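# Roll the whiteboard into the yellow bay next door

## Task

Push the whiteboard through to the neighbouring room and leave it standing in that room's yellow taped bay, with each of its four wheels fully within the tape and none touching the tape itself. At the finish the coffee table must still be standing upright, the sliding door must never have been banged open or closed, and the robot must not have toppled or be left leaning. The whiteboard has to stay in place by itself once released; if the robot is what holds it there, the goal is not met.

## Robot and tools

Robot: a Hello Robot Stretch 4 with a single arm. It has an omni-wheel base, a lift that rides up a mast, a telescoping arm that reaches straight ahead, a wrist with yaw, pitch and roll, and a two-finger gripper. It stands about 1.6 m tall, and no part of the base rim is more than 0.23 m from the base origin. Cameras: head_camera, head_left_camera, head_right_camera and wrist_camera.

Frames: the base frame sits on the floor below the base centre, with x ahead, y to the left and z up. hand_pose is reported in this frame. It marks a point centred between the fingers, 0.015 m back from the tips, and it may be somewhat off. The odometry frame is the base frame as it was when the scene began. Headings are positive to the left and run from -3.142 to 3.142.

execute_actions(actions, cameras): actions holds either one action or nothing. An empty list only returns the state and pictures. cameras lists the cameras to return; leaving it out, null, or ["all"] gives every camera, [] gives none, and a wrong name rejects the call. One action may hold base, joints or both, plus optional pace and contact_limits. end_of_arm must be sent alone. The parts of one action all start at the same moment, and no action runs longer than 15 s.
- base: a single command holding one number, given as a relative move from where the base last reported itself. translate_m drives along x in metres, ahead positive, -2 to 2. strafe_m slides along y in metres, left positive, -2 to 2. rotate_rad turns in place in radians, counter-clockwise positive, -3.2 to 3.2.
- joints: absolute targets keyed by name, each one number. lift_m runs 0 to 1.2 m. arm_m runs 0 to 0.55 m. wrist_yaw_rad runs -1.134 to 4.276, with 0 pointing ahead, positive to the left and 3.14 stowed; past 3.4 the arm may block it. wrist_pitch_rad runs -1.117 to 4.259, with 0 level and 1.57 pointing down. wrist_roll_rad runs -1.117 to 4.259; at 0 the fingers are level, and positive turns clockwise seen from behind. gripper_m runs 0 to 0.08 m and is the finger gap. A joint target outside its range is clipped and the result says so. Any other bad value or unknown key rejects the call, and nothing moves.
- pace: "slow", "default", "fast" or "max". The base then reaches 0.1, 0.3, 0.4 or 0.6 m/s and turns at 1, 2, 3 or 4 rad/s. A raised lift (above 0.2) lowers these caps, down to 0.3 m/s and 1 rad/s at 1.2.
- contact_limits: only arm_m, from 0 (gentlest) to 0.75 (firmest), default 0.5. It sets how hard the arm may press before halting.
- end_of_arm: "enable_torque" turns back on any wrist or gripper motor that switched itself off.
A part you leave out may keep pushing toward its earlier target. If a call reports a stop, the remaining movement calls in that same reply are skipped.

wait(seconds 0 to 10) gives no new command and returns the state. zoom_image(camera, region [x0, y0, x1, y1] in pixels, top-left origin, at most 504 by 504) enlarges part of the latest full picture from that camera. read_manual(section "licences") only returns licence text. finished_scene(scene number) ends the scene for good, so call it only once the whiteboard sits free in the bay.

Result lines:
- base_status and joint_status: "done"; "off_target" (stopped short and may still be pressing); "contact_stop_at_<key>" (met something; the part then goes slack, and slack wheels can roll on); "limit_stop_at_<name>", where tilt means a lean over 6 degrees with lift, arm and wheels slack, and own_body means the software blocked self-contact; "time_out"; "torque_fault".
- on_its_own: anything the call did not command. "held at" is a held target, not the actual position.
- lidar_m: 12 distances in metres, 30 degrees apart, starting straight ahead and going counter-clockwise (4th is left, 7th behind, 10th right). "-" means nothing was seen or something is within 0.25 m. It misses glass, thin legs and much of the rear, but does see tabletops.
- wrist_depth_mm: a 7 by 7 grid, read from the top left, 100 to 2000 mm.
- base_odometry counts wheel turns, so slip shows up as travel. If turned_by_wheels and turned_by_imu differ by more than about 0.1 rad, the base bumped something or slid.
- base_tilt is in degrees, forward and right positive, with about 1.5 degrees of fixed bias.
- motor_effort is in percent, with the peak in brackets. For wheel_0 to wheel_2, positive turns the base right.
- pictures names the returned images in order.

Gripper: to grip, ask for a gap smaller than the object. Once gripping, "off_target" means something is held. If gripper effort stays beyond about 50, the motor cuts out and the fingers may let go.

Cautions: do not bang the sliding door; move it gently at slow pace. Do not knock the coffee table over. Avoid tipping: never turn or drive carrying over 1 kg with arm_m above 0.2, and be careful with hard, high pushes or pulls. Pressing the gripper into things with base or arm motion can make a wrist motor shut off. Let go of the whiteboard and back away before finishing. To unfold the wrist at the start, send lift_m 0.4 together with wrist_yaw_rad 0.

Each tool is called after "Emit:" by a JSON object that holds its "fn" and its "kwargs", one argument or row to a line.

## Session

I'll start by checking the robot's state and camera views.

Emit:
{"fn": "execute_actions", "kwargs": {
  "actions": []
}}

Scene clock: 0.00 s.
base_odometry: x=+0.000 y=+0.000 heading=+0.000 (m, m, rad; odometry frame)
turned_by_wheels: +0.000 (rad since the last result)
turned_by_imu: +0.000 (rad since the last result)
base_tilt: forward=-0.3 right=-0.2 (deg)
lidar_m: 1.64 1.60 0.90 0.68 0.64 0.69 1.03 1.05 1.12 1.07 1.13 1.21
base_status: not commanded
joint_positions: lift_m=+0.135 arm_m=+0.002 wrist_yaw_rad=+3.044 wrist_pitch_rad=+0.012 wrist_roll_rad=+0.002 gripper_m=+0.040
joint_status: not commanded
motor_effort: lift_m=+18 arm_m=+0 wrist_yaw_rad=+1 wrist_pitch_rad=-8 wrist_roll_rad=+1 gripper_m=-1 wheel_0=+0 wheel_1=+0 wheel_2=+1 (%)
hand_pose: x=-0.0300 y=+0.1078 z=+0.3109 quat_wxyz=(+0.049, -0.006, +0.001, +0.999) (m; base frame)
wrist_depth_mm: 143 144 1255 1308 917 707 585 / - 143 1255 1281 904 707 585 / - 129 208 1336 917 715 597 / 109 142 257 1308 931 715 591 / 141 1060 1229 1281 931 723 591 / 991 1098 1182 1229 904 732 591 / 904 976 110 820 148 - 585
pictures: head_camera, head_left_camera, head_right_camera, wrist_camera
Images, in order (width x height): head_camera 420x560, head_left_camera 420x672, head_right_camera 420x672, wrist_camera 616x392.

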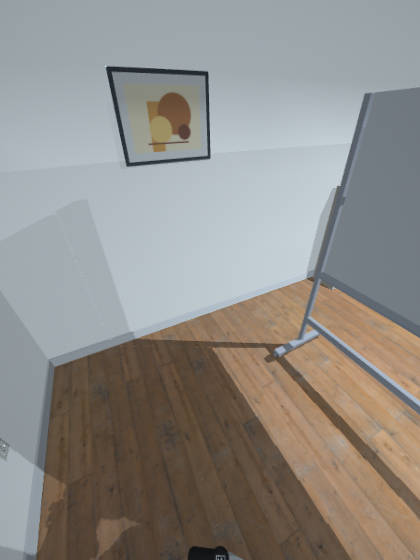

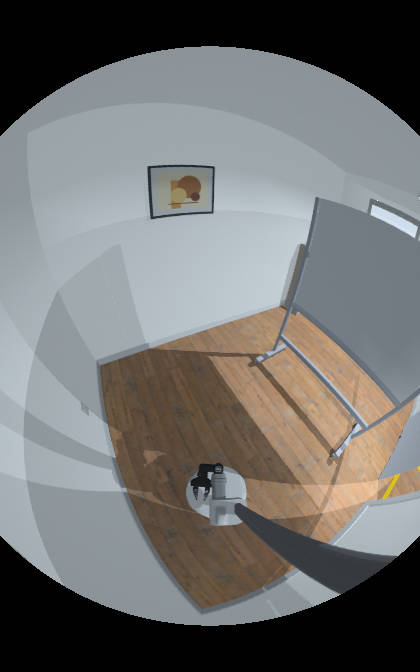

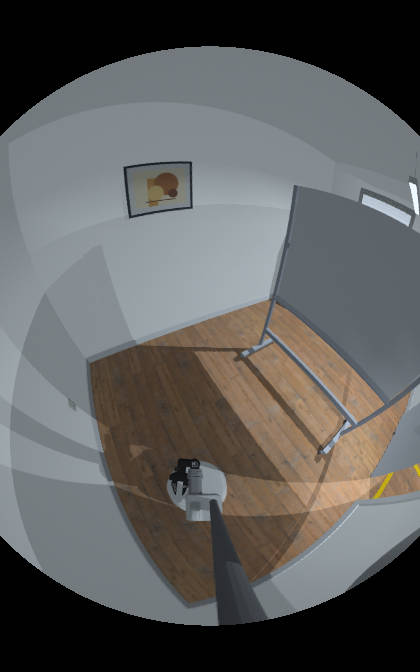

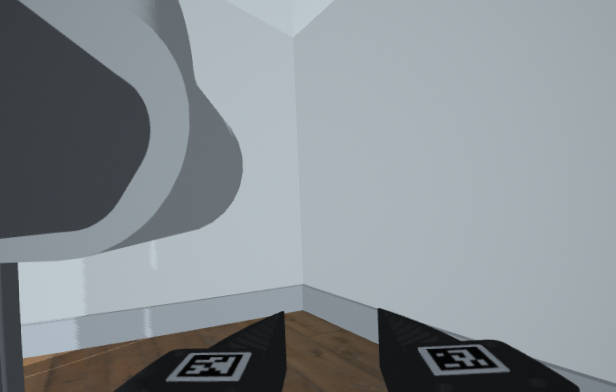

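Emit:
{"fn": "execute_actions", "kwargs": {
  "actions": [
    {"base": {"rotate_rad": -1.6}}
  ],
  "cameras": ["head_camera", "head_left_camera", "head_right_camera"]
}}

Scene clock: 4.97 s.
base_odometry: x=+0.000 y=+0.000 heading=-1.599 (m, m, rad; odometry frame)
turned_by_wheels: -1.599 (rad since the last result)
turned_by_imu: -1.603 (rad since the last result)
base_tilt: forward=-0.3 right=-0.3 (deg)
lidar_m: 1.07 1.14 1.19 1.67 1.61 0.93 0.66 0.62 0.67 0.94 1.03 1.10
base_status: done
joint_positions: lift_m=+0.135 arm_m=+0.002 wrist_yaw_rad=+3.044 wrist_pitch_rad=+0.012 wrist_roll_rad=+0.002 gripper_m=+0.040
joint_status: not commanded
motor_effort: lift_m=+19(19) arm_m=+0(0) wrist_yaw_rad=+2(2) wrist_pitch_rad=-7(7) wrist_roll_rad=+1(1) gripper_m=-2(1) wheel_0=+2(4) wheel_1=+2(8) wheel_2=+4(9) (%)
hand_pose: x=-0.0299 y=+0.1078 z=+0.3109 quat_wxyz=(+0.049, -0.006, +0.001, +0.999) (m; base frame)
wrist_depth_mm: 143 144 842 960 1138 1366 1430 / - 143 854 960 1138 1336 1430 / - 129 209 946 1098 1308 1464 / 108 142 256 946 1098 1281 1464 / 141 715 831 946 1098 1281 1430 / 661 732 809 931 1042 1182 1205 / 654 707 110 831 148 - 842
pictures: head_camera, head_left_camera, head_right_camera
Images, in order (width x height): head_camera 420x560, head_left_camera 420x672, head_right_camera 420x672.

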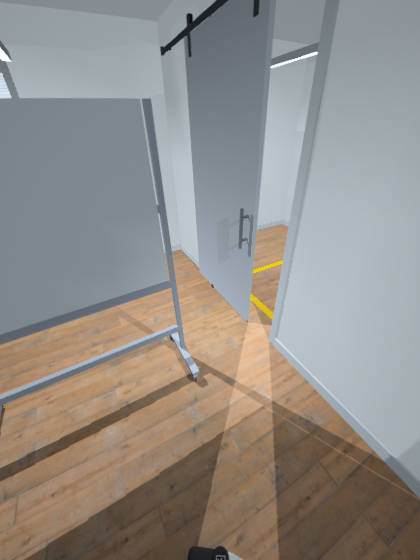

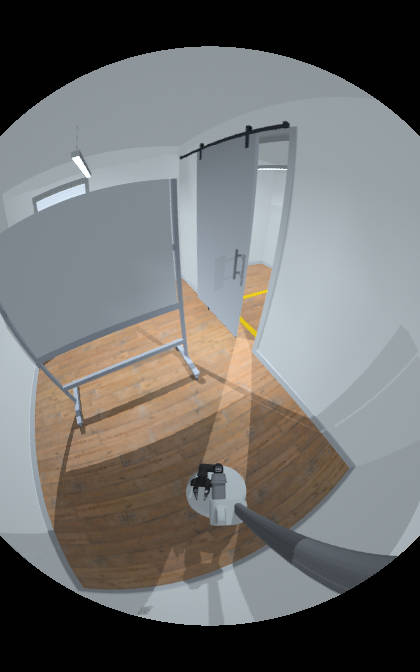

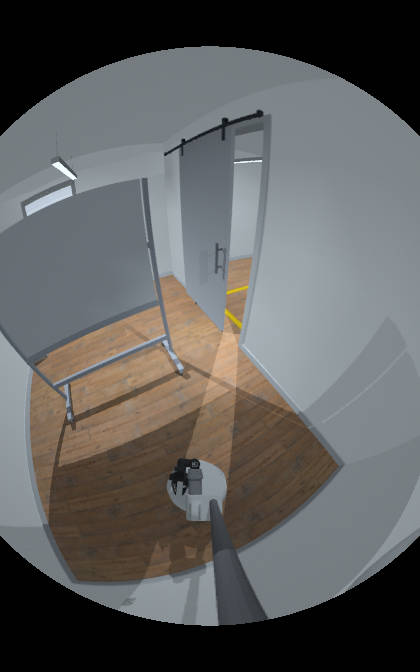

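Emit:
{"fn": "zoom_image", "kwargs": {
  "camera": "head_camera",
  "region": [130, 180, 330, 400]
}}

Emit:
{"fn": "zoom_image", "kwargs": {
  "camera": "head_left_camera",
  "region": [20, 300, 240, 450]
}}

Emit:
{"fn": "zoom_image", "kwargs": {
  "camera": "head_left_camera",
  "region": [150, 100, 320, 280]
}}

Region (130, 180, 330, 400) of head_camera's 420x560 image, scaled by 2.291, with more detail than that image has; it fills the left 458 columns of this view, and the rest is white.

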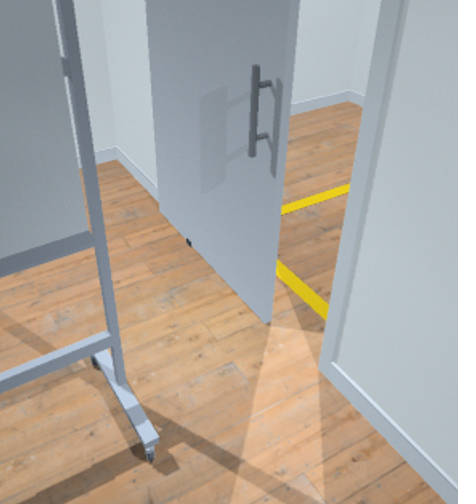

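Region (20, 300, 240, 450) of head_left_camera's 420x672 image, scaled by 2.291, with more detail than that image has; it fills the top 344 rows of this view, and the rest is white.

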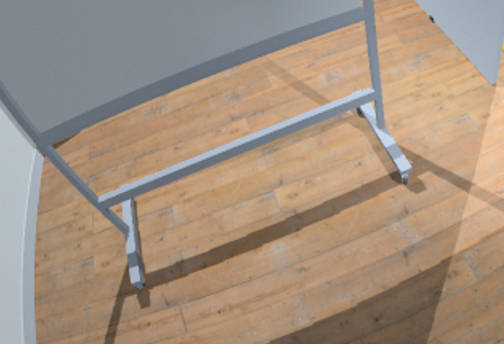

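Region (150, 100, 320, 280) of head_left_camera's 420x672 image, scaled by 2.800, with more detail than that image has.

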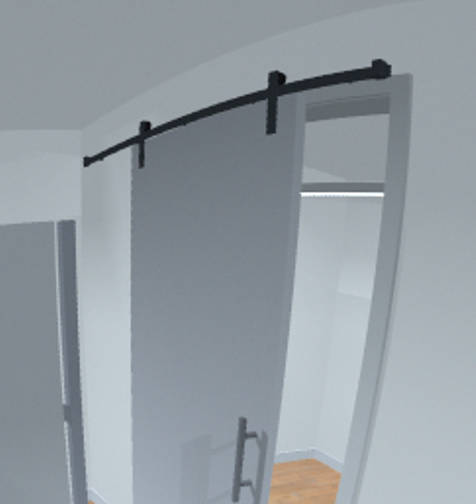

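Emit:
{"fn": "execute_actions", "kwargs": {
  "actions": [
    {"base": {"rotate_rad": -1.049}, "joints": {"lift_m": 0.45, "wrist_yaw_rad": 0, "gripper_m": 0.0}}
  ],
  "cameras": ["head_camera", "head_left_camera"]
}}

Scene clock: 84.53 s.
base_odometry: x=+0.000 y=+0.000 heading=-2.648 (m, m, rad; odometry frame)
turned_by_wheels: -1.048 (rad since the last result)
turned_by_imu: -1.050 (rad since the last result)
base_tilt: forward=-0.2 right=-0.2 (deg)
lidar_m: 1.03 1.10 1.03 1.15 1.19 1.69 1.61 0.92 0.66 0.62 0.66 0.94
base_status: done
joint_positions: lift_m=+0.450 arm_m=+0.002 wrist_yaw_rad=+0.001 wrist_pitch_rad=+0.012 wrist_roll_rad=+0.002 gripper_m=+0.000
joint_status: all done
motor_effort: lift_m=+23(23) arm_m=+0(0) wrist_yaw_rad=-1(4) wrist_pitch_rad=-8(7) wrist_roll_rad=+1(1) gripper_m=-3(4) wheel_0=+2(6) wheel_1=+2(5) wheel_2=+3(9) (%)
hand_pose: x=+0.3859 y=-0.0873 z=+0.6254 quat_wxyz=(+1.000, +0.001, +0.006, +0.000) (m; base frame)
wrist_depth_mm: 891 866 866 842 842 820 809 / 891 878 866 842 820 809 809 / 891 878 866 842 842 809 798 / 878 866 854 842 820 809 798 / 878 866 854 831 820 809 798 / 891 866 854 831 820 809 798 / 878 866 854 116 113 809 798
pictures: head_camera, head_left_camera
Images, in order (width x height): head_camera 420x560, head_left_camera 420x672.

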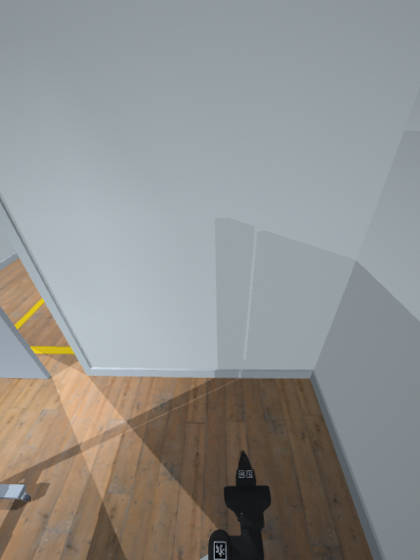

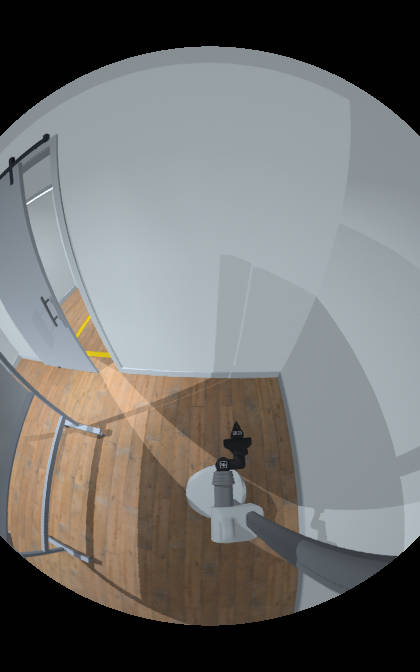

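Emit:
{"fn": "zoom_image", "kwargs": {
  "camera": "head_camera",
  "region": [0, 330, 170, 510]
}}

Emit:
{"fn": "zoom_image", "kwargs": {
  "camera": "head_camera",
  "region": [170, 340, 340, 420]
}}

Region (0, 330, 170, 510) of head_camera's 420x560 image, scaled by 2.800, with more detail than that image has.

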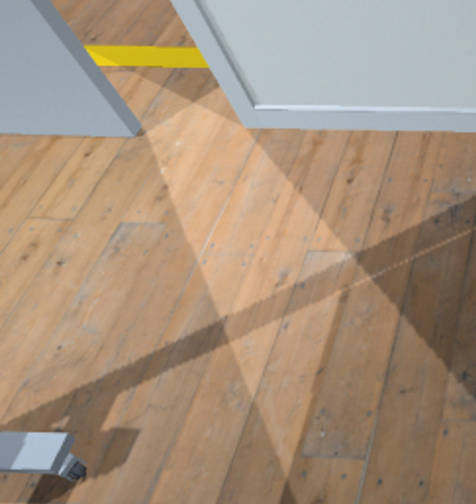

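Region (170, 340, 340, 420) of head_camera's 420x560 image, scaled by 2.965, with more detail than that image has; it fills the top 237 rows of this view, and the rest is white.

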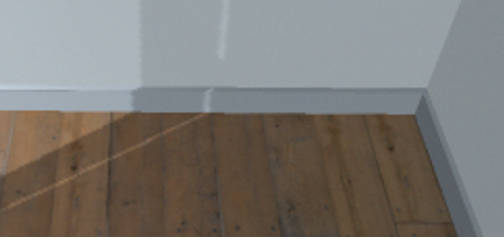

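Emit:
{"fn": "execute_actions", "kwargs": {
  "actions": [
    {"base": {"translate_m": 0.72}, "joints": {"lift_m": 0.40, "wrist_pitch_rad": 1.15}, "pace": "fast"}
  ],
  "cameras": ["head_left_camera"]
}}

Scene clock: 112.93 s.
base_odometry: x=-0.634 y=-0.341 heading=-2.648 (m, m, rad; odometry frame)
turned_by_wheels: +0.000 (rad since the last result)
turned_by_imu: -0.002 (rad since the last result)
base_tilt: forward=-0.3 right=-0.2 (deg)
lidar_m: 0.31 0.36 0.50 1.25 1.03 1.70 2.34 0.94 0.69 0.65 0.48 0.33
base_status: done
joint_positions: lift_m=+0.400 arm_m=+0.002 wrist_yaw_rad=+0.000 wrist_pitch_rad=+1.151 wrist_roll_rad=+0.002 gripper_m=+0.000
joint_status: all done
motor_effort: lift_m=+14(19) arm_m=+0(0) wrist_yaw_rad=+1(1) wrist_pitch_rad=-3(4) wrist_roll_rad=+0(1) gripper_m=-3(3) wheel_0=+0(8) wheel_1=+0(5) wheel_2=+2(14) (%)
hand_pose: x=+0.2599 y=-0.0874 z=+0.3843 quat_wxyz=(+0.839, +0.001, +0.544, +0.000) (m; base frame)
wrist_depth_mm: 132 130 131 130 129 129 - / 156 156 156 156 154 153 155 / 193 193 193 192 191 189 188 / 255 253 252 251 248 246 245 / 377 368 362 357 353 351 353 / 535 525 521 477 504 500 496 / 508 508 508 116 113 488 477
pictures: head_left_camera
Images, in order (width x height): head_left_camera 420x672.

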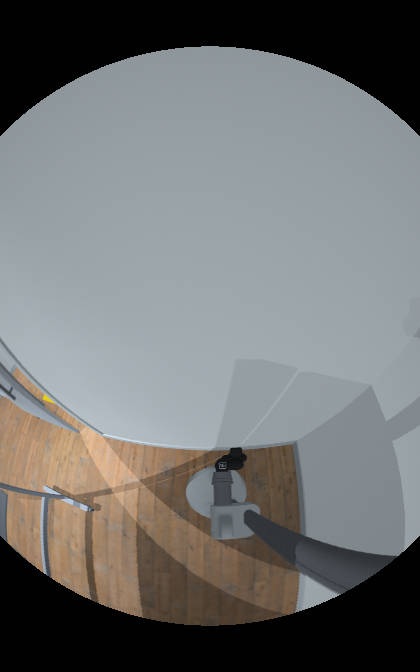

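Emit:
{"fn": "execute_actions", "kwargs": {
  "actions": [
    {"base": {"strafe_m": 1.26}, "pace": "fast"}
  ],
  "cameras": ["head_camera", "head_left_camera", "head_right_camera"]
}}

Scene clock: 120.73 s.
base_odometry: x=-0.037 y=-1.451 heading=-2.648 (m, m, rad; odometry frame)
turned_by_wheels: +0.000 (rad since the last result)
turned_by_imu: -0.001 (rad since the last result)
base_tilt: forward=-0.2 right=-0.3 (deg)
lidar_m: 0.30 0.26 0.44 1.57 1.87 2.21 0.29 0.37 2.01 1.37 0.49 0.41
base_status: done
joint_positions: lift_m=+0.400 arm_m=+0.002 wrist_yaw_rad=+0.000 wrist_pitch_rad=+1.151 wrist_roll_rad=+0.002 gripper_m=+0.000
joint_status: not commanded
motor_effort: lift_m=+15(15) arm_m=+0(0) wrist_yaw_rad=+1(1) wrist_pitch_rad=-2(3) wrist_roll_rad=+1(1) gripper_m=-3(3) wheel_0=+3(11) wheel_1=-2(12) wheel_2=+0(3) (%)
hand_pose: x=+0.2599 y=-0.0874 z=+0.3843 quat_wxyz=(+0.839, +0.001, +0.544, +0.000) (m; base frame)
wrist_depth_mm: 798 778 778 759 741 741 272 / 715 723 715 699 699 668 268 / 159 668 654 654 634 397 271 / 177 228 603 597 585 399 285 / 254 260 569 559 554 436 421 / 484 459 521 525 521 512 504 / 512 508 504 116 113 484 477
pictures: head_camera, head_left_camera, head_right_camera
Images, in order (width x height): head_camera 420x560, head_left_camera 420x672, head_right_camera 420x672.

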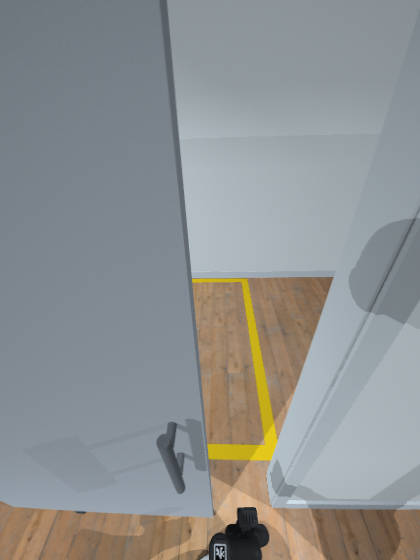

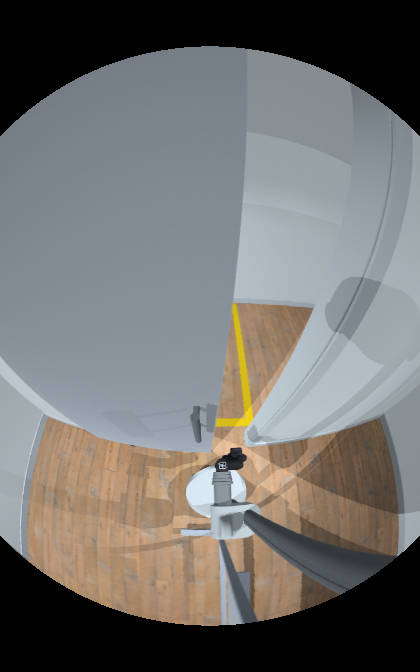

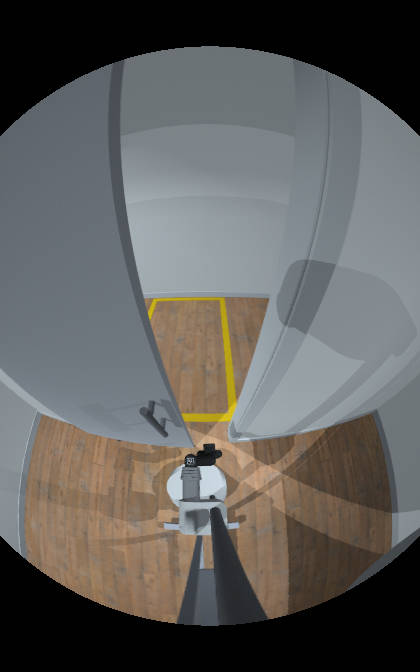

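Emit:
{"fn": "zoom_image", "kwargs": {
  "camera": "head_right_camera",
  "region": [120, 270, 300, 480]
}}

Emit:
{"fn": "zoom_image", "kwargs": {
  "camera": "head_camera",
  "region": [40, 410, 340, 560]
}}

Region (120, 270, 300, 480) of head_right_camera's 420x672 image, scaled by 2.400, with more detail than that image has; it fills the left 432 columns of this view, and the rest is white.

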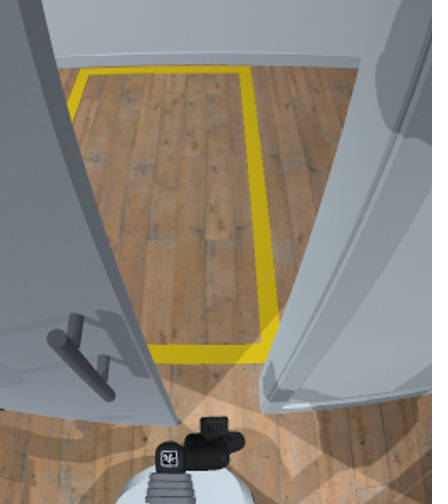

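Region (40, 410, 340, 560) of head_camera's 420x560 image, scaled by 1.680, with more detail than that image has.

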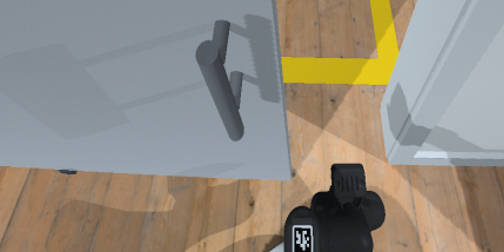

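Emit:
{"fn": "execute_actions", "kwargs": {
  "actions": [
    {"base": {"strafe_m": 0.05}, "joints": {"wrist_pitch_rad": 0.0, "arm_m": 0.08}, "pace": "default"}
  ],
  "cameras": ["head_camera"]
}}

Scene clock: 143.03 s.
base_odometry: x=-0.013 y=-1.495 heading=-2.648 (m, m, rad; odometry frame)
turned_by_wheels: +0.000 (rad since the last result)
turned_by_imu: +0.000 (rad since the last result)
base_tilt: forward=-0.3 right=-0.3 (deg)
lidar_m: 0.25 0.28 0.45 1.55 1.82 2.16 0.30 0.36 2.04 1.34 0.51 0.41
base_status: done
joint_positions: lift_m=+0.400 arm_m=+0.078 wrist_yaw_rad=+0.000 wrist_pitch_rad=+0.003 wrist_roll_rad=+0.001 gripper_m=+0.000
joint_status: all done
motor_effort: lift_m=+15(15) arm_m=+9(6) wrist_yaw_rad=+3(12) wrist_pitch_rad=-10(15) wrist_roll_rad=+2(1) gripper_m=-3(3) wheel_0=-2(10) wheel_1=+0(11) wheel_2=+0(0) (%)
hand_pose: x=+0.4620 y=-0.0875 z=+0.5778 quat_wxyz=(+1.000, +0.001, +0.002, +0.000) (m; base frame)
wrist_depth_mm: - - - - - - - / - - - - - - - / - - - - - - - / - - - - - - - / - - - - - - - / - - - - - - 1983 / 1618 1537 1661 116 113 1499 1397
pictures: head_camera
Images, in order (width x height): head_camera 420x560.

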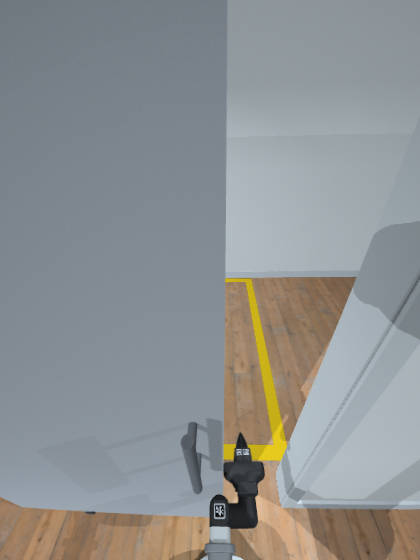

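Emit:
{"fn": "zoom_image", "kwargs": {
  "camera": "head_camera",
  "region": [160, 410, 310, 560]
}}

Region (160, 410, 310, 560) of head_camera's 420x560 image, scaled by 3.360, with more detail than that image has.

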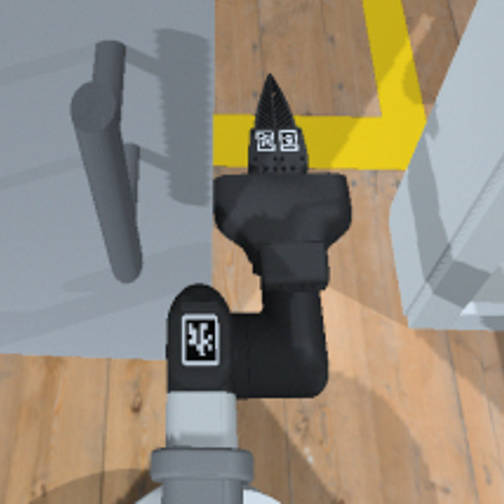

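Emit:
{"fn": "execute_actions", "kwargs": {
  "actions": [
    {"base": {"strafe_m": 0.45}, "pace": "slow"}
  ],
  "cameras": ["head_camera", "head_left_camera", "head_right_camera"]
}}

Scene clock: 162.27 s.
base_odometry: x=+0.200 y=-1.891 heading=-2.648 (m, m, rad; odometry frame)
turned_by_wheels: +0.000 (rad since the last result)
turned_by_imu: -0.002 (rad since the last result)
base_tilt: forward=-0.3 right=-0.2 (deg)
lidar_m: 0.25 0.29 0.46 1.27 1.34 1.87 1.59 0.39 0.47 1.40 0.80 2.48
base_status: done
joint_positions: lift_m=+0.400 arm_m=+0.079 wrist_yaw_rad=-0.001 wrist_pitch_rad=+0.003 wrist_roll_rad=+0.001 gripper_m=+0.000
joint_status: not commanded
motor_effort: lift_m=+15(15) arm_m=+8(9) wrist_yaw_rad=+4(16) wrist_pitch_rad=-7(9) wrist_roll_rad=+1(1) gripper_m=-3(2) wheel_0=-2(9) wheel_1=+2(4) wheel_2=+0(0) (%)
hand_pose: x=+0.4620 y=-0.0876 z=+0.5779 quat_wxyz=(+1.000, +0.001, +0.001, +0.000) (m; base frame)
wrist_depth_mm: 1808 - - - - - - / 1808 - - - - - - / 1756 - - - - - - / 1756 - - - - - - / 1808 - - - - - - / 1708 - - - - - 1921 / 1537 1499 1618 116 113 1464 1397
pictures: head_camera, head_left_camera, head_right_camera
Images, in order (width x height): head_camera 420x560, head_left_camera 420x672, head_right_camera 420x672.

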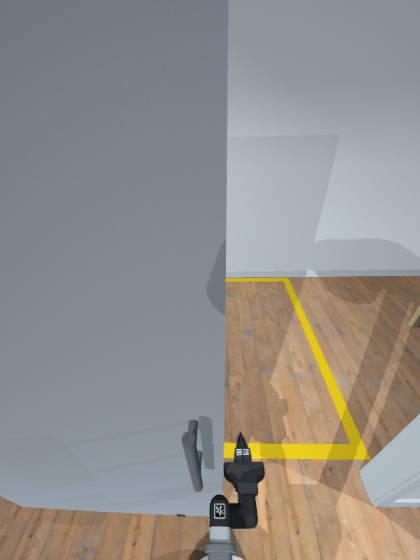

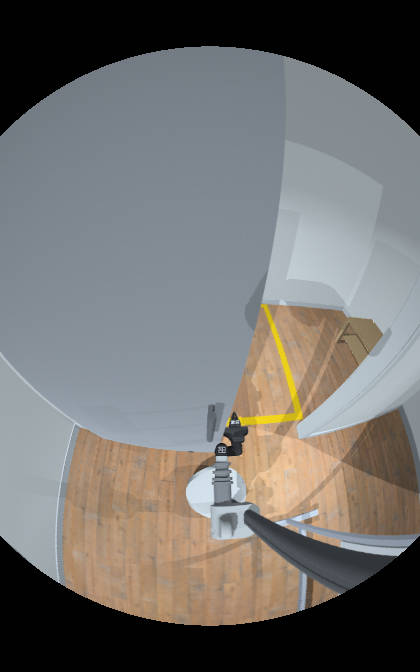

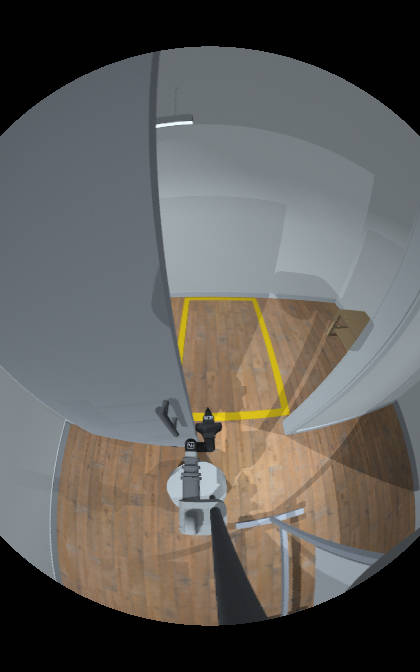

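Emit:
{"fn": "execute_actions", "kwargs": {
  "actions": [
    {"base": {"strafe_m": 0.11}, "pace": "slow"}
  ],
  "cameras": ["head_camera", "head_right_camera"]
}}

Scene clock: 169.67 s.
base_odometry: x=+0.252 y=-1.988 heading=-2.648 (m, m, rad; odometry frame)
turned_by_wheels: +0.000 (rad since the last result)
turned_by_imu: -0.001 (rad since the last result)
base_tilt: forward=-0.2 right=-0.3 (deg)
lidar_m: 0.25 0.31 0.47 1.17 1.22 1.67 2.04 0.89 0.57 1.41 0.90 2.47
base_status: done
joint_positions: lift_m=+0.400 arm_m=+0.079 wrist_yaw_rad=-0.001 wrist_pitch_rad=+0.003 wrist_roll_rad=+0.001 gripper_m=+0.000
joint_status: not commanded
motor_effort: lift_m=+15(15) arm_m=+8(8) wrist_yaw_rad=+5(15) wrist_pitch_rad=-9(8) wrist_roll_rad=+1(2) gripper_m=-3(3) wheel_0=-4(10) wheel_1=+3(4) wheel_2=+0(1) (%)
hand_pose: x=+0.4621 y=-0.0877 z=+0.5779 quat_wxyz=(+1.000, +0.001, +0.001, -0.001) (m; base frame)
wrist_depth_mm: 184 - - - - - - / 184 - - - - - - / 183 - - - - - - / 182 - - - - - - / 180 - - - - - - / 178 - - - - - - / 176 1499 1576 116 113 1464 1397
pictures: head_camera, head_right_camera
Images, in order (width x height): head_camera 420x560, head_right_camera 420x672.

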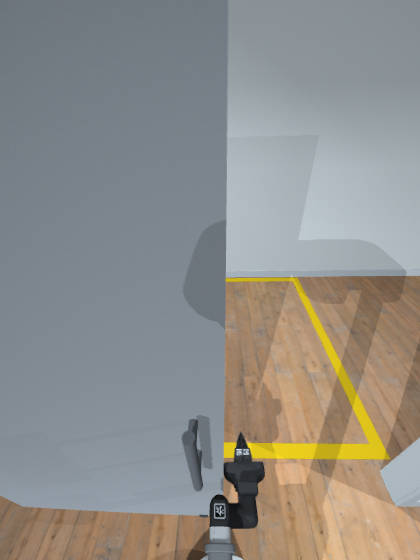

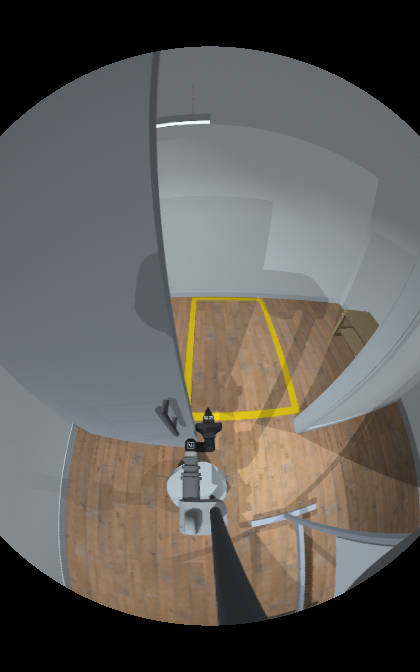

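Emit:
{"fn": "zoom_image", "kwargs": {
  "camera": "head_camera",
  "region": [200, 260, 420, 520]
}}

Emit:
{"fn": "zoom_image", "kwargs": {
  "camera": "head_right_camera",
  "region": [200, 400, 420, 630]
}}

Region (200, 260, 420, 520) of head_camera's 420x560 image, scaled by 1.938, with more detail than that image has; it fills the left 426 columns of this view, and the rest is white.

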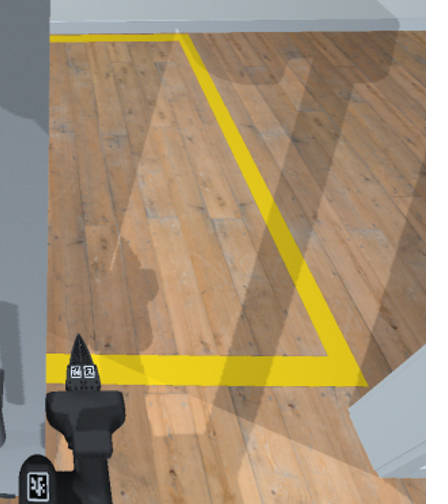

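Region (200, 400, 420, 630) of head_right_camera's 420x672 image, scaled by 2.191, with more detail than that image has; it fills the left 482 columns of this view, and the rest is white.

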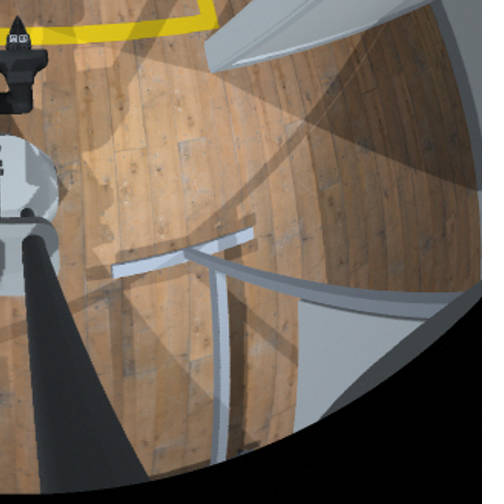

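Emit:
{"fn": "execute_actions", "kwargs": {
  "actions": [
    {"base": {"strafe_m": -1.17}, "joints": {"wrist_pitch_rad": 1.15, "arm_m": 0.0}, "pace": "fast"}
  ],
  "cameras": ["head_left_camera"]
}}

Emit:
{"fn": "execute_actions", "kwargs": {
  "actions": [
    {"base": {"translate_m": -0.35}, "pace": "fast"}
  ],
  "cameras": ["head_camera", "head_left_camera"]
}}

Scene clock: 244.40 s.
base_odometry: x=-0.302 y=-0.957 heading=-2.648 (m, m, rad; odometry frame)
turned_by_wheels: +0.000 (rad since the last result)
turned_by_imu: -0.002 (rad since the last result)
base_tilt: forward=-0.3 right=-0.3 (deg)
lidar_m: 0.33 0.36 1.18 1.23 0.48 0.48 2.31 1.95 1.39 1.31 0.49 0.37
base_status: done
joint_positions: lift_m=+0.400 arm_m=+0.004 wrist_yaw_rad=+0.000 wrist_pitch_rad=+1.151 wrist_roll_rad=+0.001 gripper_m=+0.000
joint_status: all done
joint sent to its limit — the command would take arm_m past its lower limit, so that joint was sent only as far as its limit.
motor_effort: lift_m=+15(15) arm_m=-8(9) wrist_yaw_rad=+1(5) wrist_pitch_rad=-3(5) wrist_roll_rad=+1(1) gripper_m=-4(3) wheel_0=-2(11) wheel_1=+1(14) wheel_2=+0(0) (%)
hand_pose: x=+0.2613 y=-0.0874 z=+0.3843 quat_wxyz=(+0.839, +0.001, +0.544, +0.000) (m; base frame)
wrist_depth_mm: 147 146 147 146 146 145 - / 174 175 175 175 174 172 172 / 216 216 217 216 215 213 213 / 285 283 283 279 281 279 277 / 413 410 407 402 399 399 402 / 539 530 525 517 517 508 500 / 512 504 504 116 113 492 477
pictures: head_left_camera
Images, in order (width x height): head_left_camera 420x672.

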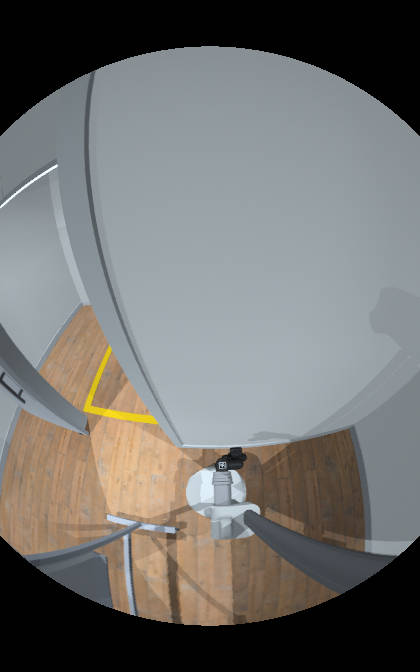

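Scene clock: 246.57 s.
base_odometry: x=+0.006 y=-0.792 heading=-2.648 (m, m, rad; odometry frame)
turned_by_wheels: +0.000 (rad since the last result)
turned_by_imu: +0.001 (rad since the last result)
base_tilt: forward=-0.2 right=-0.3 (deg)
lidar_m: 0.68 0.71 1.32 0.30 0.47 0.67 1.97 1.93 1.37 1.33 1.00 0.74
base_status: done
joint_positions: lift_m=+0.400 arm_m=+0.004 wrist_yaw_rad=+0.000 wrist_pitch_rad=+1.151 wrist_roll_rad=+0.001 gripper_m=+0.000
joint_status: not commanded
motor_effort: lift_m=+15(15) arm_m=-8(8) wrist_yaw_rad=+1(0) wrist_pitch_rad=-2(3) wrist_roll_rad=+1(2) gripper_m=-3(3) wheel_0=+0(9) wheel_1=+0(9) wheel_2=-2(13) (%)
hand_pose: x=+0.2613 y=-0.0874 z=+0.3843 quat_wxyz=(+0.839, +0.001, +0.544, +0.000) (m; base frame)
wrist_depth_mm: 788 564 564 564 559 564 559 / 732 647 654 661 654 654 647 / 683 661 661 647 634 627 621 / 627 621 603 597 591 580 580 / 580 574 574 559 554 544 539 / 544 539 530 525 521 512 508 / 512 508 508 116 113 488 477
pictures: head_camera, head_left_camera
Images, in order (width x height): head_camera 420x560, head_left_camera 420x672.

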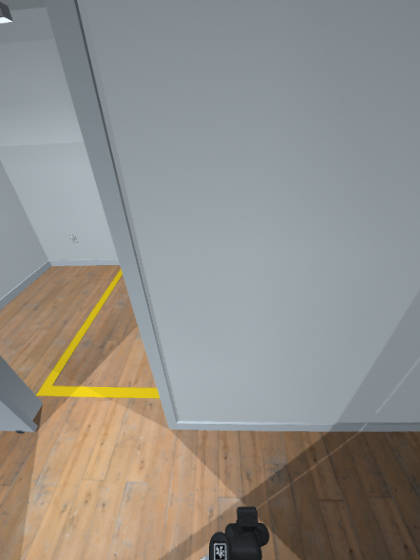

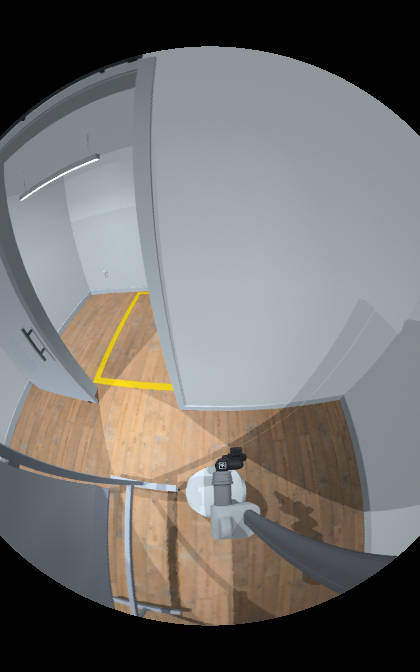

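Emit:
{"fn": "zoom_image", "kwargs": {
  "camera": "head_left_camera",
  "region": [90, 430, 270, 550]
}}

Region (90, 430, 270, 550) of head_left_camera's 420x672 image, scaled by 2.800, with more detail than that image has.

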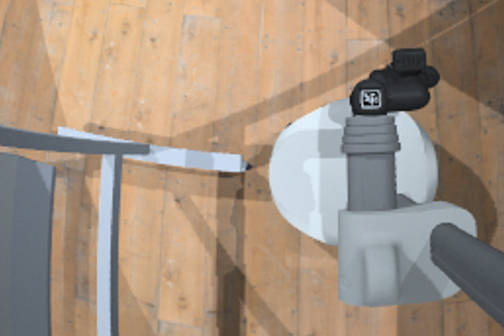

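Emit:
{"fn": "execute_actions", "kwargs": {
  "actions": [
    {"base": {"strafe_m": 0.26}, "pace": "slow"}
  ],
  "cameras": ["head_left_camera"]
}}

Scene clock: 263.07 s.
base_odometry: x=+0.129 y=-1.020 heading=-2.648 (m, m, rad; odometry frame)
turned_by_wheels: +0.000 (rad since the last result)
turned_by_imu: -0.001 (rad since the last result)
base_tilt: forward=-0.3 right=-0.2 (deg)
lidar_m: 0.69 2.86 1.11 0.25 0.37 0.46 0.99 2.07 1.68 1.59 0.98 0.72
base_status: done
joint_positions: lift_m=+0.400 arm_m=+0.004 wrist_yaw_rad=+0.000 wrist_pitch_rad=+1.151 wrist_roll_rad=+0.001 gripper_m=+0.000
joint_status: not commanded
motor_effort: lift_m=+15(15) arm_m=-8(8) wrist_yaw_rad=+0(1) wrist_pitch_rad=-4(3) wrist_roll_rad=+2(1) gripper_m=-3(2) wheel_0=-6(9) wheel_1=+7(11) wheel_2=+0(1) (%)
hand_pose: x=+0.2613 y=-0.0874 z=+0.3843 quat_wxyz=(+0.839, +0.001, +0.544, +0.000) (m; base frame)
wrist_depth_mm: 809 788 750 564 569 564 564 / 732 723 707 654 654 647 647 / 683 668 661 647 634 627 621 / 634 615 603 603 591 580 580 / 580 574 569 559 554 549 544 / 544 539 525 521 517 512 508 / 517 504 504 116 113 484 480
pictures: head_left_camera
Images, in order (width x height): head_left_camera 420x672.

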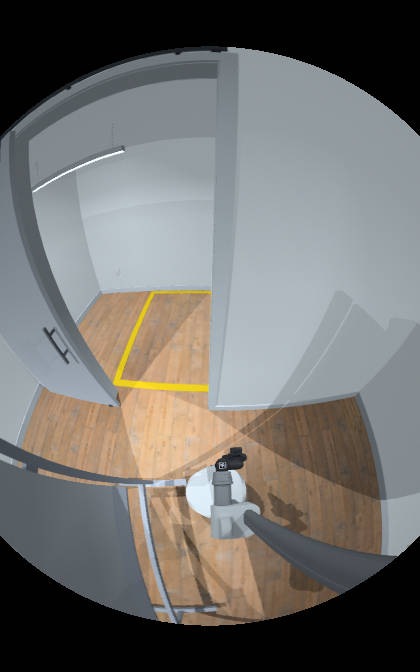

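Emit:
{"fn": "zoom_image", "kwargs": {
  "camera": "head_left_camera",
  "region": [80, 380, 280, 630]
}}

Region (80, 380, 280, 630) of head_left_camera's 420x672 image, scaled by 2.016, with more detail than that image has; it fills the left 403 columns of this view, and the rest is white.

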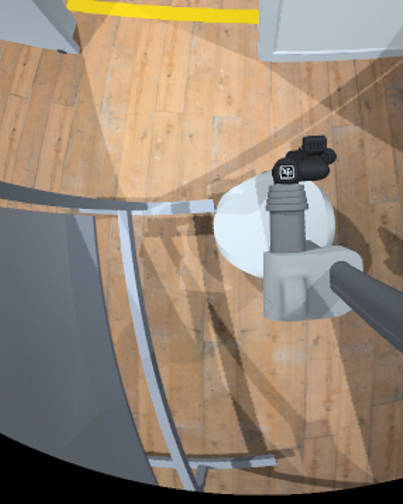

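Emit:
{"fn": "execute_actions", "kwargs": {
  "actions": [
    {"base": {"strafe_m": -0.28}, "pace": "fast"}
  ],
  "cameras": []
}}

Emit:
{"fn": "execute_actions", "kwargs": {
  "actions": [
    {"base": {"translate_m": -1.65}, "joints": {"gripper_m": 0.08}, "pace": "max"}
  ],
  "cameras": ["head_camera", "head_left_camera"]
}}

Scene clock: 276.93 s.
base_odometry: x=-0.003 y=-0.774 heading=-2.648 (m, m, rad; odometry frame)
turned_by_wheels: +0.000 (rad since the last result)
turned_by_imu: -0.001 (rad since the last result)
base_tilt: forward=-0.2 right=-0.3 (deg)
lidar_m: 0.68 0.71 1.34 0.48 0.64 0.83 1.97 1.86 1.36 1.29 0.99 0.72
base_status: done
joint_positions: lift_m=+0.400 arm_m=+0.004 wrist_yaw_rad=+0.000 wrist_pitch_rad=+1.151 wrist_roll_rad=+0.001 gripper_m=+0.000
joint_status: not commanded
motor_effort: lift_m=+15(15) arm_m=-8(8) wrist_yaw_rad=+1(1) wrist_pitch_rad=-4(2) wrist_roll_rad=+1(1) gripper_m=-3(3) wheel_0=-1(8) wheel_1=+1(12) wheel_2=+0(0) (%)
hand_pose: x=+0.2613 y=-0.0874 z=+0.3843 quat_wxyz=(+0.839, +0.001, +0.544, +0.000) (m; base frame)
wrist_depth_mm: 585 564 569 564 564 554 564 / 732 654 654 654 647 647 634 / 676 668 661 647 640 634 615 / 627 621 615 603 591 580 574 / 580 569 564 559 554 544 544 / 539 539 530 530 517 512 504 / 517 504 504 116 113 480 480
pictures: none
No camera images: the call's "cameras" was empty. Leave "cameras" out to get every camera's image.

Scene clock: 281.47 s.
base_odometry: x=+1.450 y=+0.008 heading=-2.648 (m, m, rad; odometry frame)
turned_by_wheels: +0.000 (rad since the last result)
turned_by_imu: +0.003 (rad since the last result)
base_tilt: forward=-0.2 right=-0.2 (deg)
lidar_m: 2.36 0.54 0.66 1.22 0.48 0.32 0.30 0.33 0.45 1.30 1.33 1.88
base_status: done
joint_positions: lift_m=+0.400 arm_m=+0.004 wrist_yaw_rad=+0.000 wrist_pitch_rad=+1.151 wrist_roll_rad=+0.001 gripper_m=+0.080
joint_status: all done
motor_effort: lift_m=+15(15) arm_m=-8(8) wrist_yaw_rad=+0(1) wrist_pitch_rad=-3(3) wrist_roll_rad=+1(1) gripper_m=+1(3) wheel_0=+1(9) wheel_1=+1(11) wheel_2=-2(14) (%)
hand_pose: x=+0.2613 y=-0.0874 z=+0.3843 quat_wxyz=(+0.839, +0.001, +0.544, +0.000) (m; base frame)
wrist_depth_mm: 809 788 778 759 750 732 723 / 741 723 707 707 683 683 668 / 676 654 654 647 627 634 621 / 530 615 609 597 591 585 580 / 580 574 564 559 549 544 544 / 544 539 535 525 521 508 504 / 517 109 134 496 488 119 -
pictures: head_camera, head_left_camera
Images, in order (width x height): head_camera 420x560, head_left_camera 420x672.

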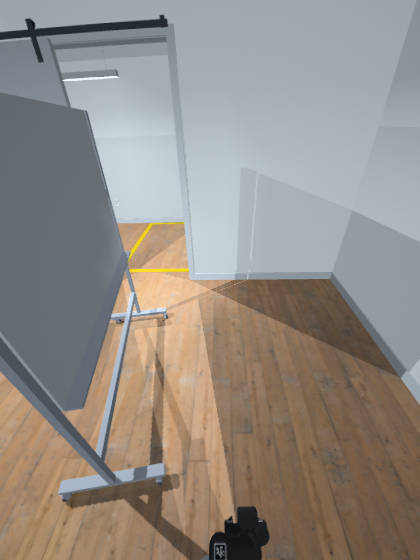

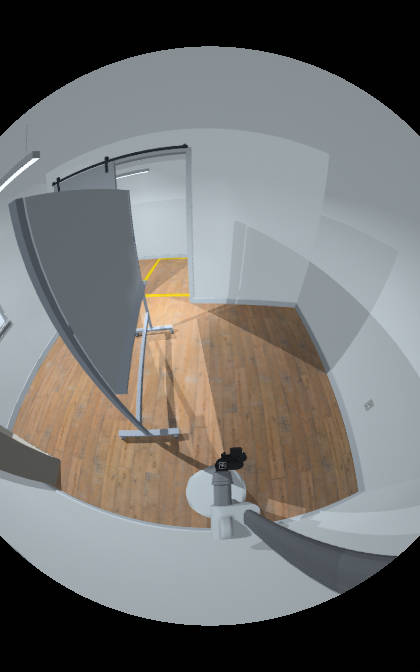

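Emit:
{"fn": "zoom_image", "kwargs": {
  "camera": "head_camera",
  "region": [30, 380, 190, 520]
}}

Emit:
{"fn": "zoom_image", "kwargs": {
  "camera": "head_camera",
  "region": [90, 240, 220, 340]
}}

Region (30, 380, 190, 520) of head_camera's 420x560 image, scaled by 3.150, with more detail than that image has; it fills the top 441 rows of this view, and the rest is white.

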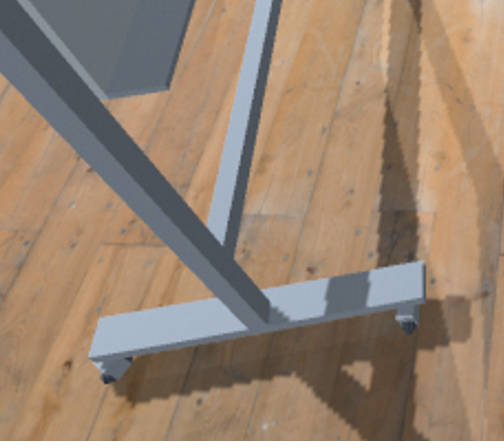

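Region (90, 240, 220, 340) of head_camera's 420x560 image, scaled by 3.877, with more detail than that image has; it fills the top 388 rows of this view, and the rest is white.

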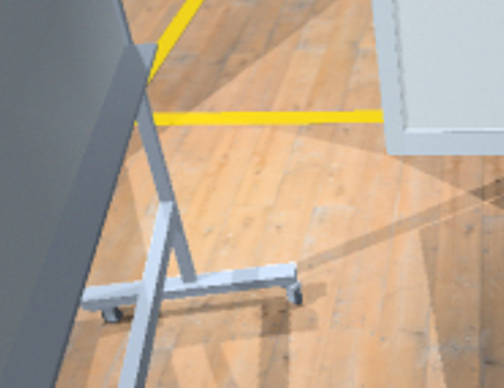

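Emit:
{"fn": "execute_actions", "kwargs": {
  "actions": [
    {"base": {"strafe_m": 0.61}, "pace": "fast"}
  ],
  "cameras": ["head_camera", "wrist_camera"]
}}

Scene clock: 311.13 s.
base_odometry: x=+1.739 y=-0.529 heading=-2.648 (m, m, rad; odometry frame)
turned_by_wheels: +0.000 (rad since the last result)
turned_by_imu: +0.000 (rad since the last result)
base_tilt: forward=-0.3 right=-0.3 (deg)
lidar_m: 0.38 0.41 1.83 0.77 0.45 0.31 0.28 0.33 0.45 1.37 2.02 0.42
base_status: done
joint_positions: lift_m=+0.400 arm_m=+0.004 wrist_yaw_rad=+0.000 wrist_pitch_rad=+1.151 wrist_roll_rad=+0.001 gripper_m=+0.080
joint_status: not commanded
motor_effort: lift_m=+15(15) arm_m=-8(8) wrist_yaw_rad=+1(1) wrist_pitch_rad=-4(3) wrist_roll_rad=+2(1) gripper_m=+1(1) wheel_0=+1(12) wheel_1=-2(11) wheel_2=+0(3) (%)
hand_pose: x=+0.2613 y=-0.0874 z=+0.3843 quat_wxyz=(+0.839, +0.001, +0.544, +0.000) (m; base frame)
wrist_depth_mm: 798 798 788 220 750 732 723 / 732 732 707 279 691 668 661 / 676 661 654 634 640 627 621 / 634 609 615 488 488 492 574 / 580 488 549 554 554 544 539 / 544 535 530 530 517 512 504 / 512 109 134 496 484 120 -
pictures: head_camera, wrist_camera
camera_calibration (this result's frames):
wrist_camera: T_world_to_cam=[[-0.0141807, -0.998624, -0.0504794, -0.0586569], [-0.89517, 0.0351722, -0.444335, 0.475089], [0.445499, 0.0388867, -0.894437, 0.381427], [0, 0, 0, 1]] pos_world=[0.254529, -0.0901186, 0.5493]
Images, in order (width x height): head_camera 420x560, wrist_camera 616x392.

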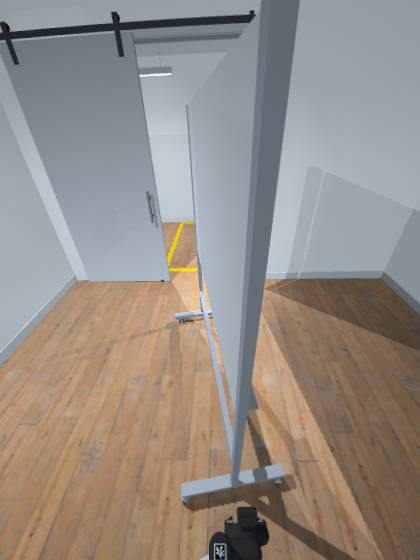

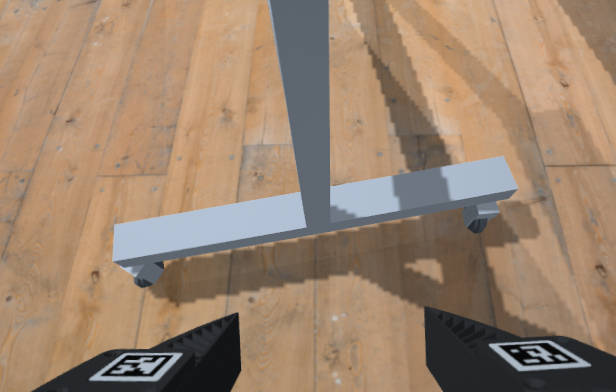

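Emit:
{"fn": "execute_actions", "kwargs": {
  "actions": [
    {"base": {"strafe_m": 0.02}, "joints": {"wrist_pitch_rad": 0.0, "lift_m": 0.19}}
  ],
  "cameras": ["head_camera", "wrist_camera"]
}}

Scene clock: 324.73 s.
base_odometry: x=+1.748 y=-0.547 heading=-2.648 (m, m, rad; odometry frame)
turned_by_wheels: +0.000 (rad since the last result)
turned_by_imu: +0.000 (rad since the last result)
base_tilt: forward=-0.3 right=-0.2 (deg)
lidar_m: 0.37 2.33 1.80 0.76 0.44 0.31 0.29 0.32 0.44 1.37 2.01 0.43
base_status: done
joint_positions: lift_m=+0.190 arm_m=+0.004 wrist_yaw_rad=+0.000 wrist_pitch_rad=+0.003 wrist_roll_rad=+0.001 gripper_m=+0.080
joint_status: all done
motor_effort: lift_m=+13(14) arm_m=-8(8) wrist_yaw_rad=+1(1) wrist_pitch_rad=-10(12) wrist_roll_rad=+1(1) gripper_m=+0(1) wheel_0=+2(6) wheel_1=+0(5) wheel_2=+0(1) (%)
hand_pose: x=+0.3873 y=-0.0874 z=+0.3680 quat_wxyz=(+1.000, +0.001, +0.002, +0.000) (m; base frame)
wrist_depth_mm: - - - 200 - - - / - - - 210 - - - / - - - 1430 - - - / - - - - - - - / - - - 492 - - - / 1661 1618 1430 273 1336 1430 1366 / 1118 109 134 277 188 119 -
pictures: head_camera, wrist_camera
camera_calibration (this result's frames):
wrist_camera: T_world_to_cam=[[0.0402033, -0.998623, -0.0337059, -0.0849308], [0.0379338, 0.0352343, -0.998659, 0.423215], [0.998471, 0.0388707, 0.0392981, -0.247032], [0, 0, 0, 1]] pos_world=[0.234015, -0.0901232, 0.429492]
Images, in order (width x height): head_camera 420x560, wrist_camera 616x392.

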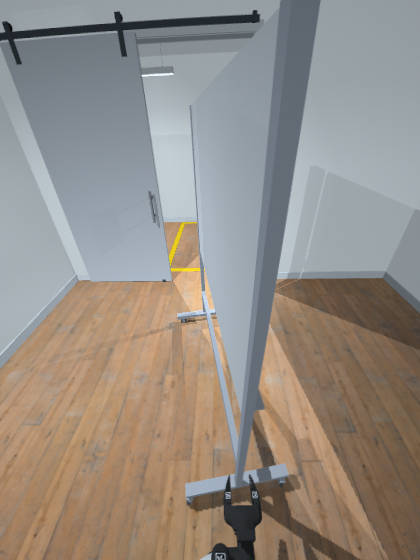

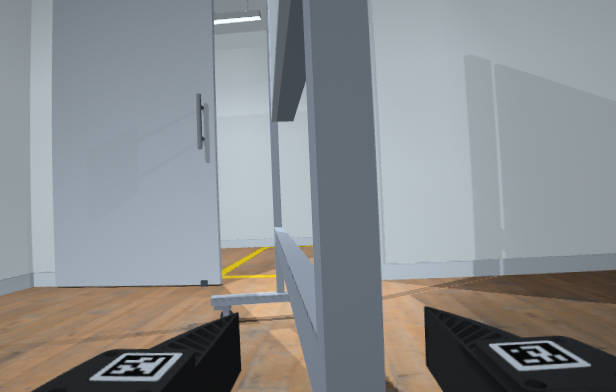

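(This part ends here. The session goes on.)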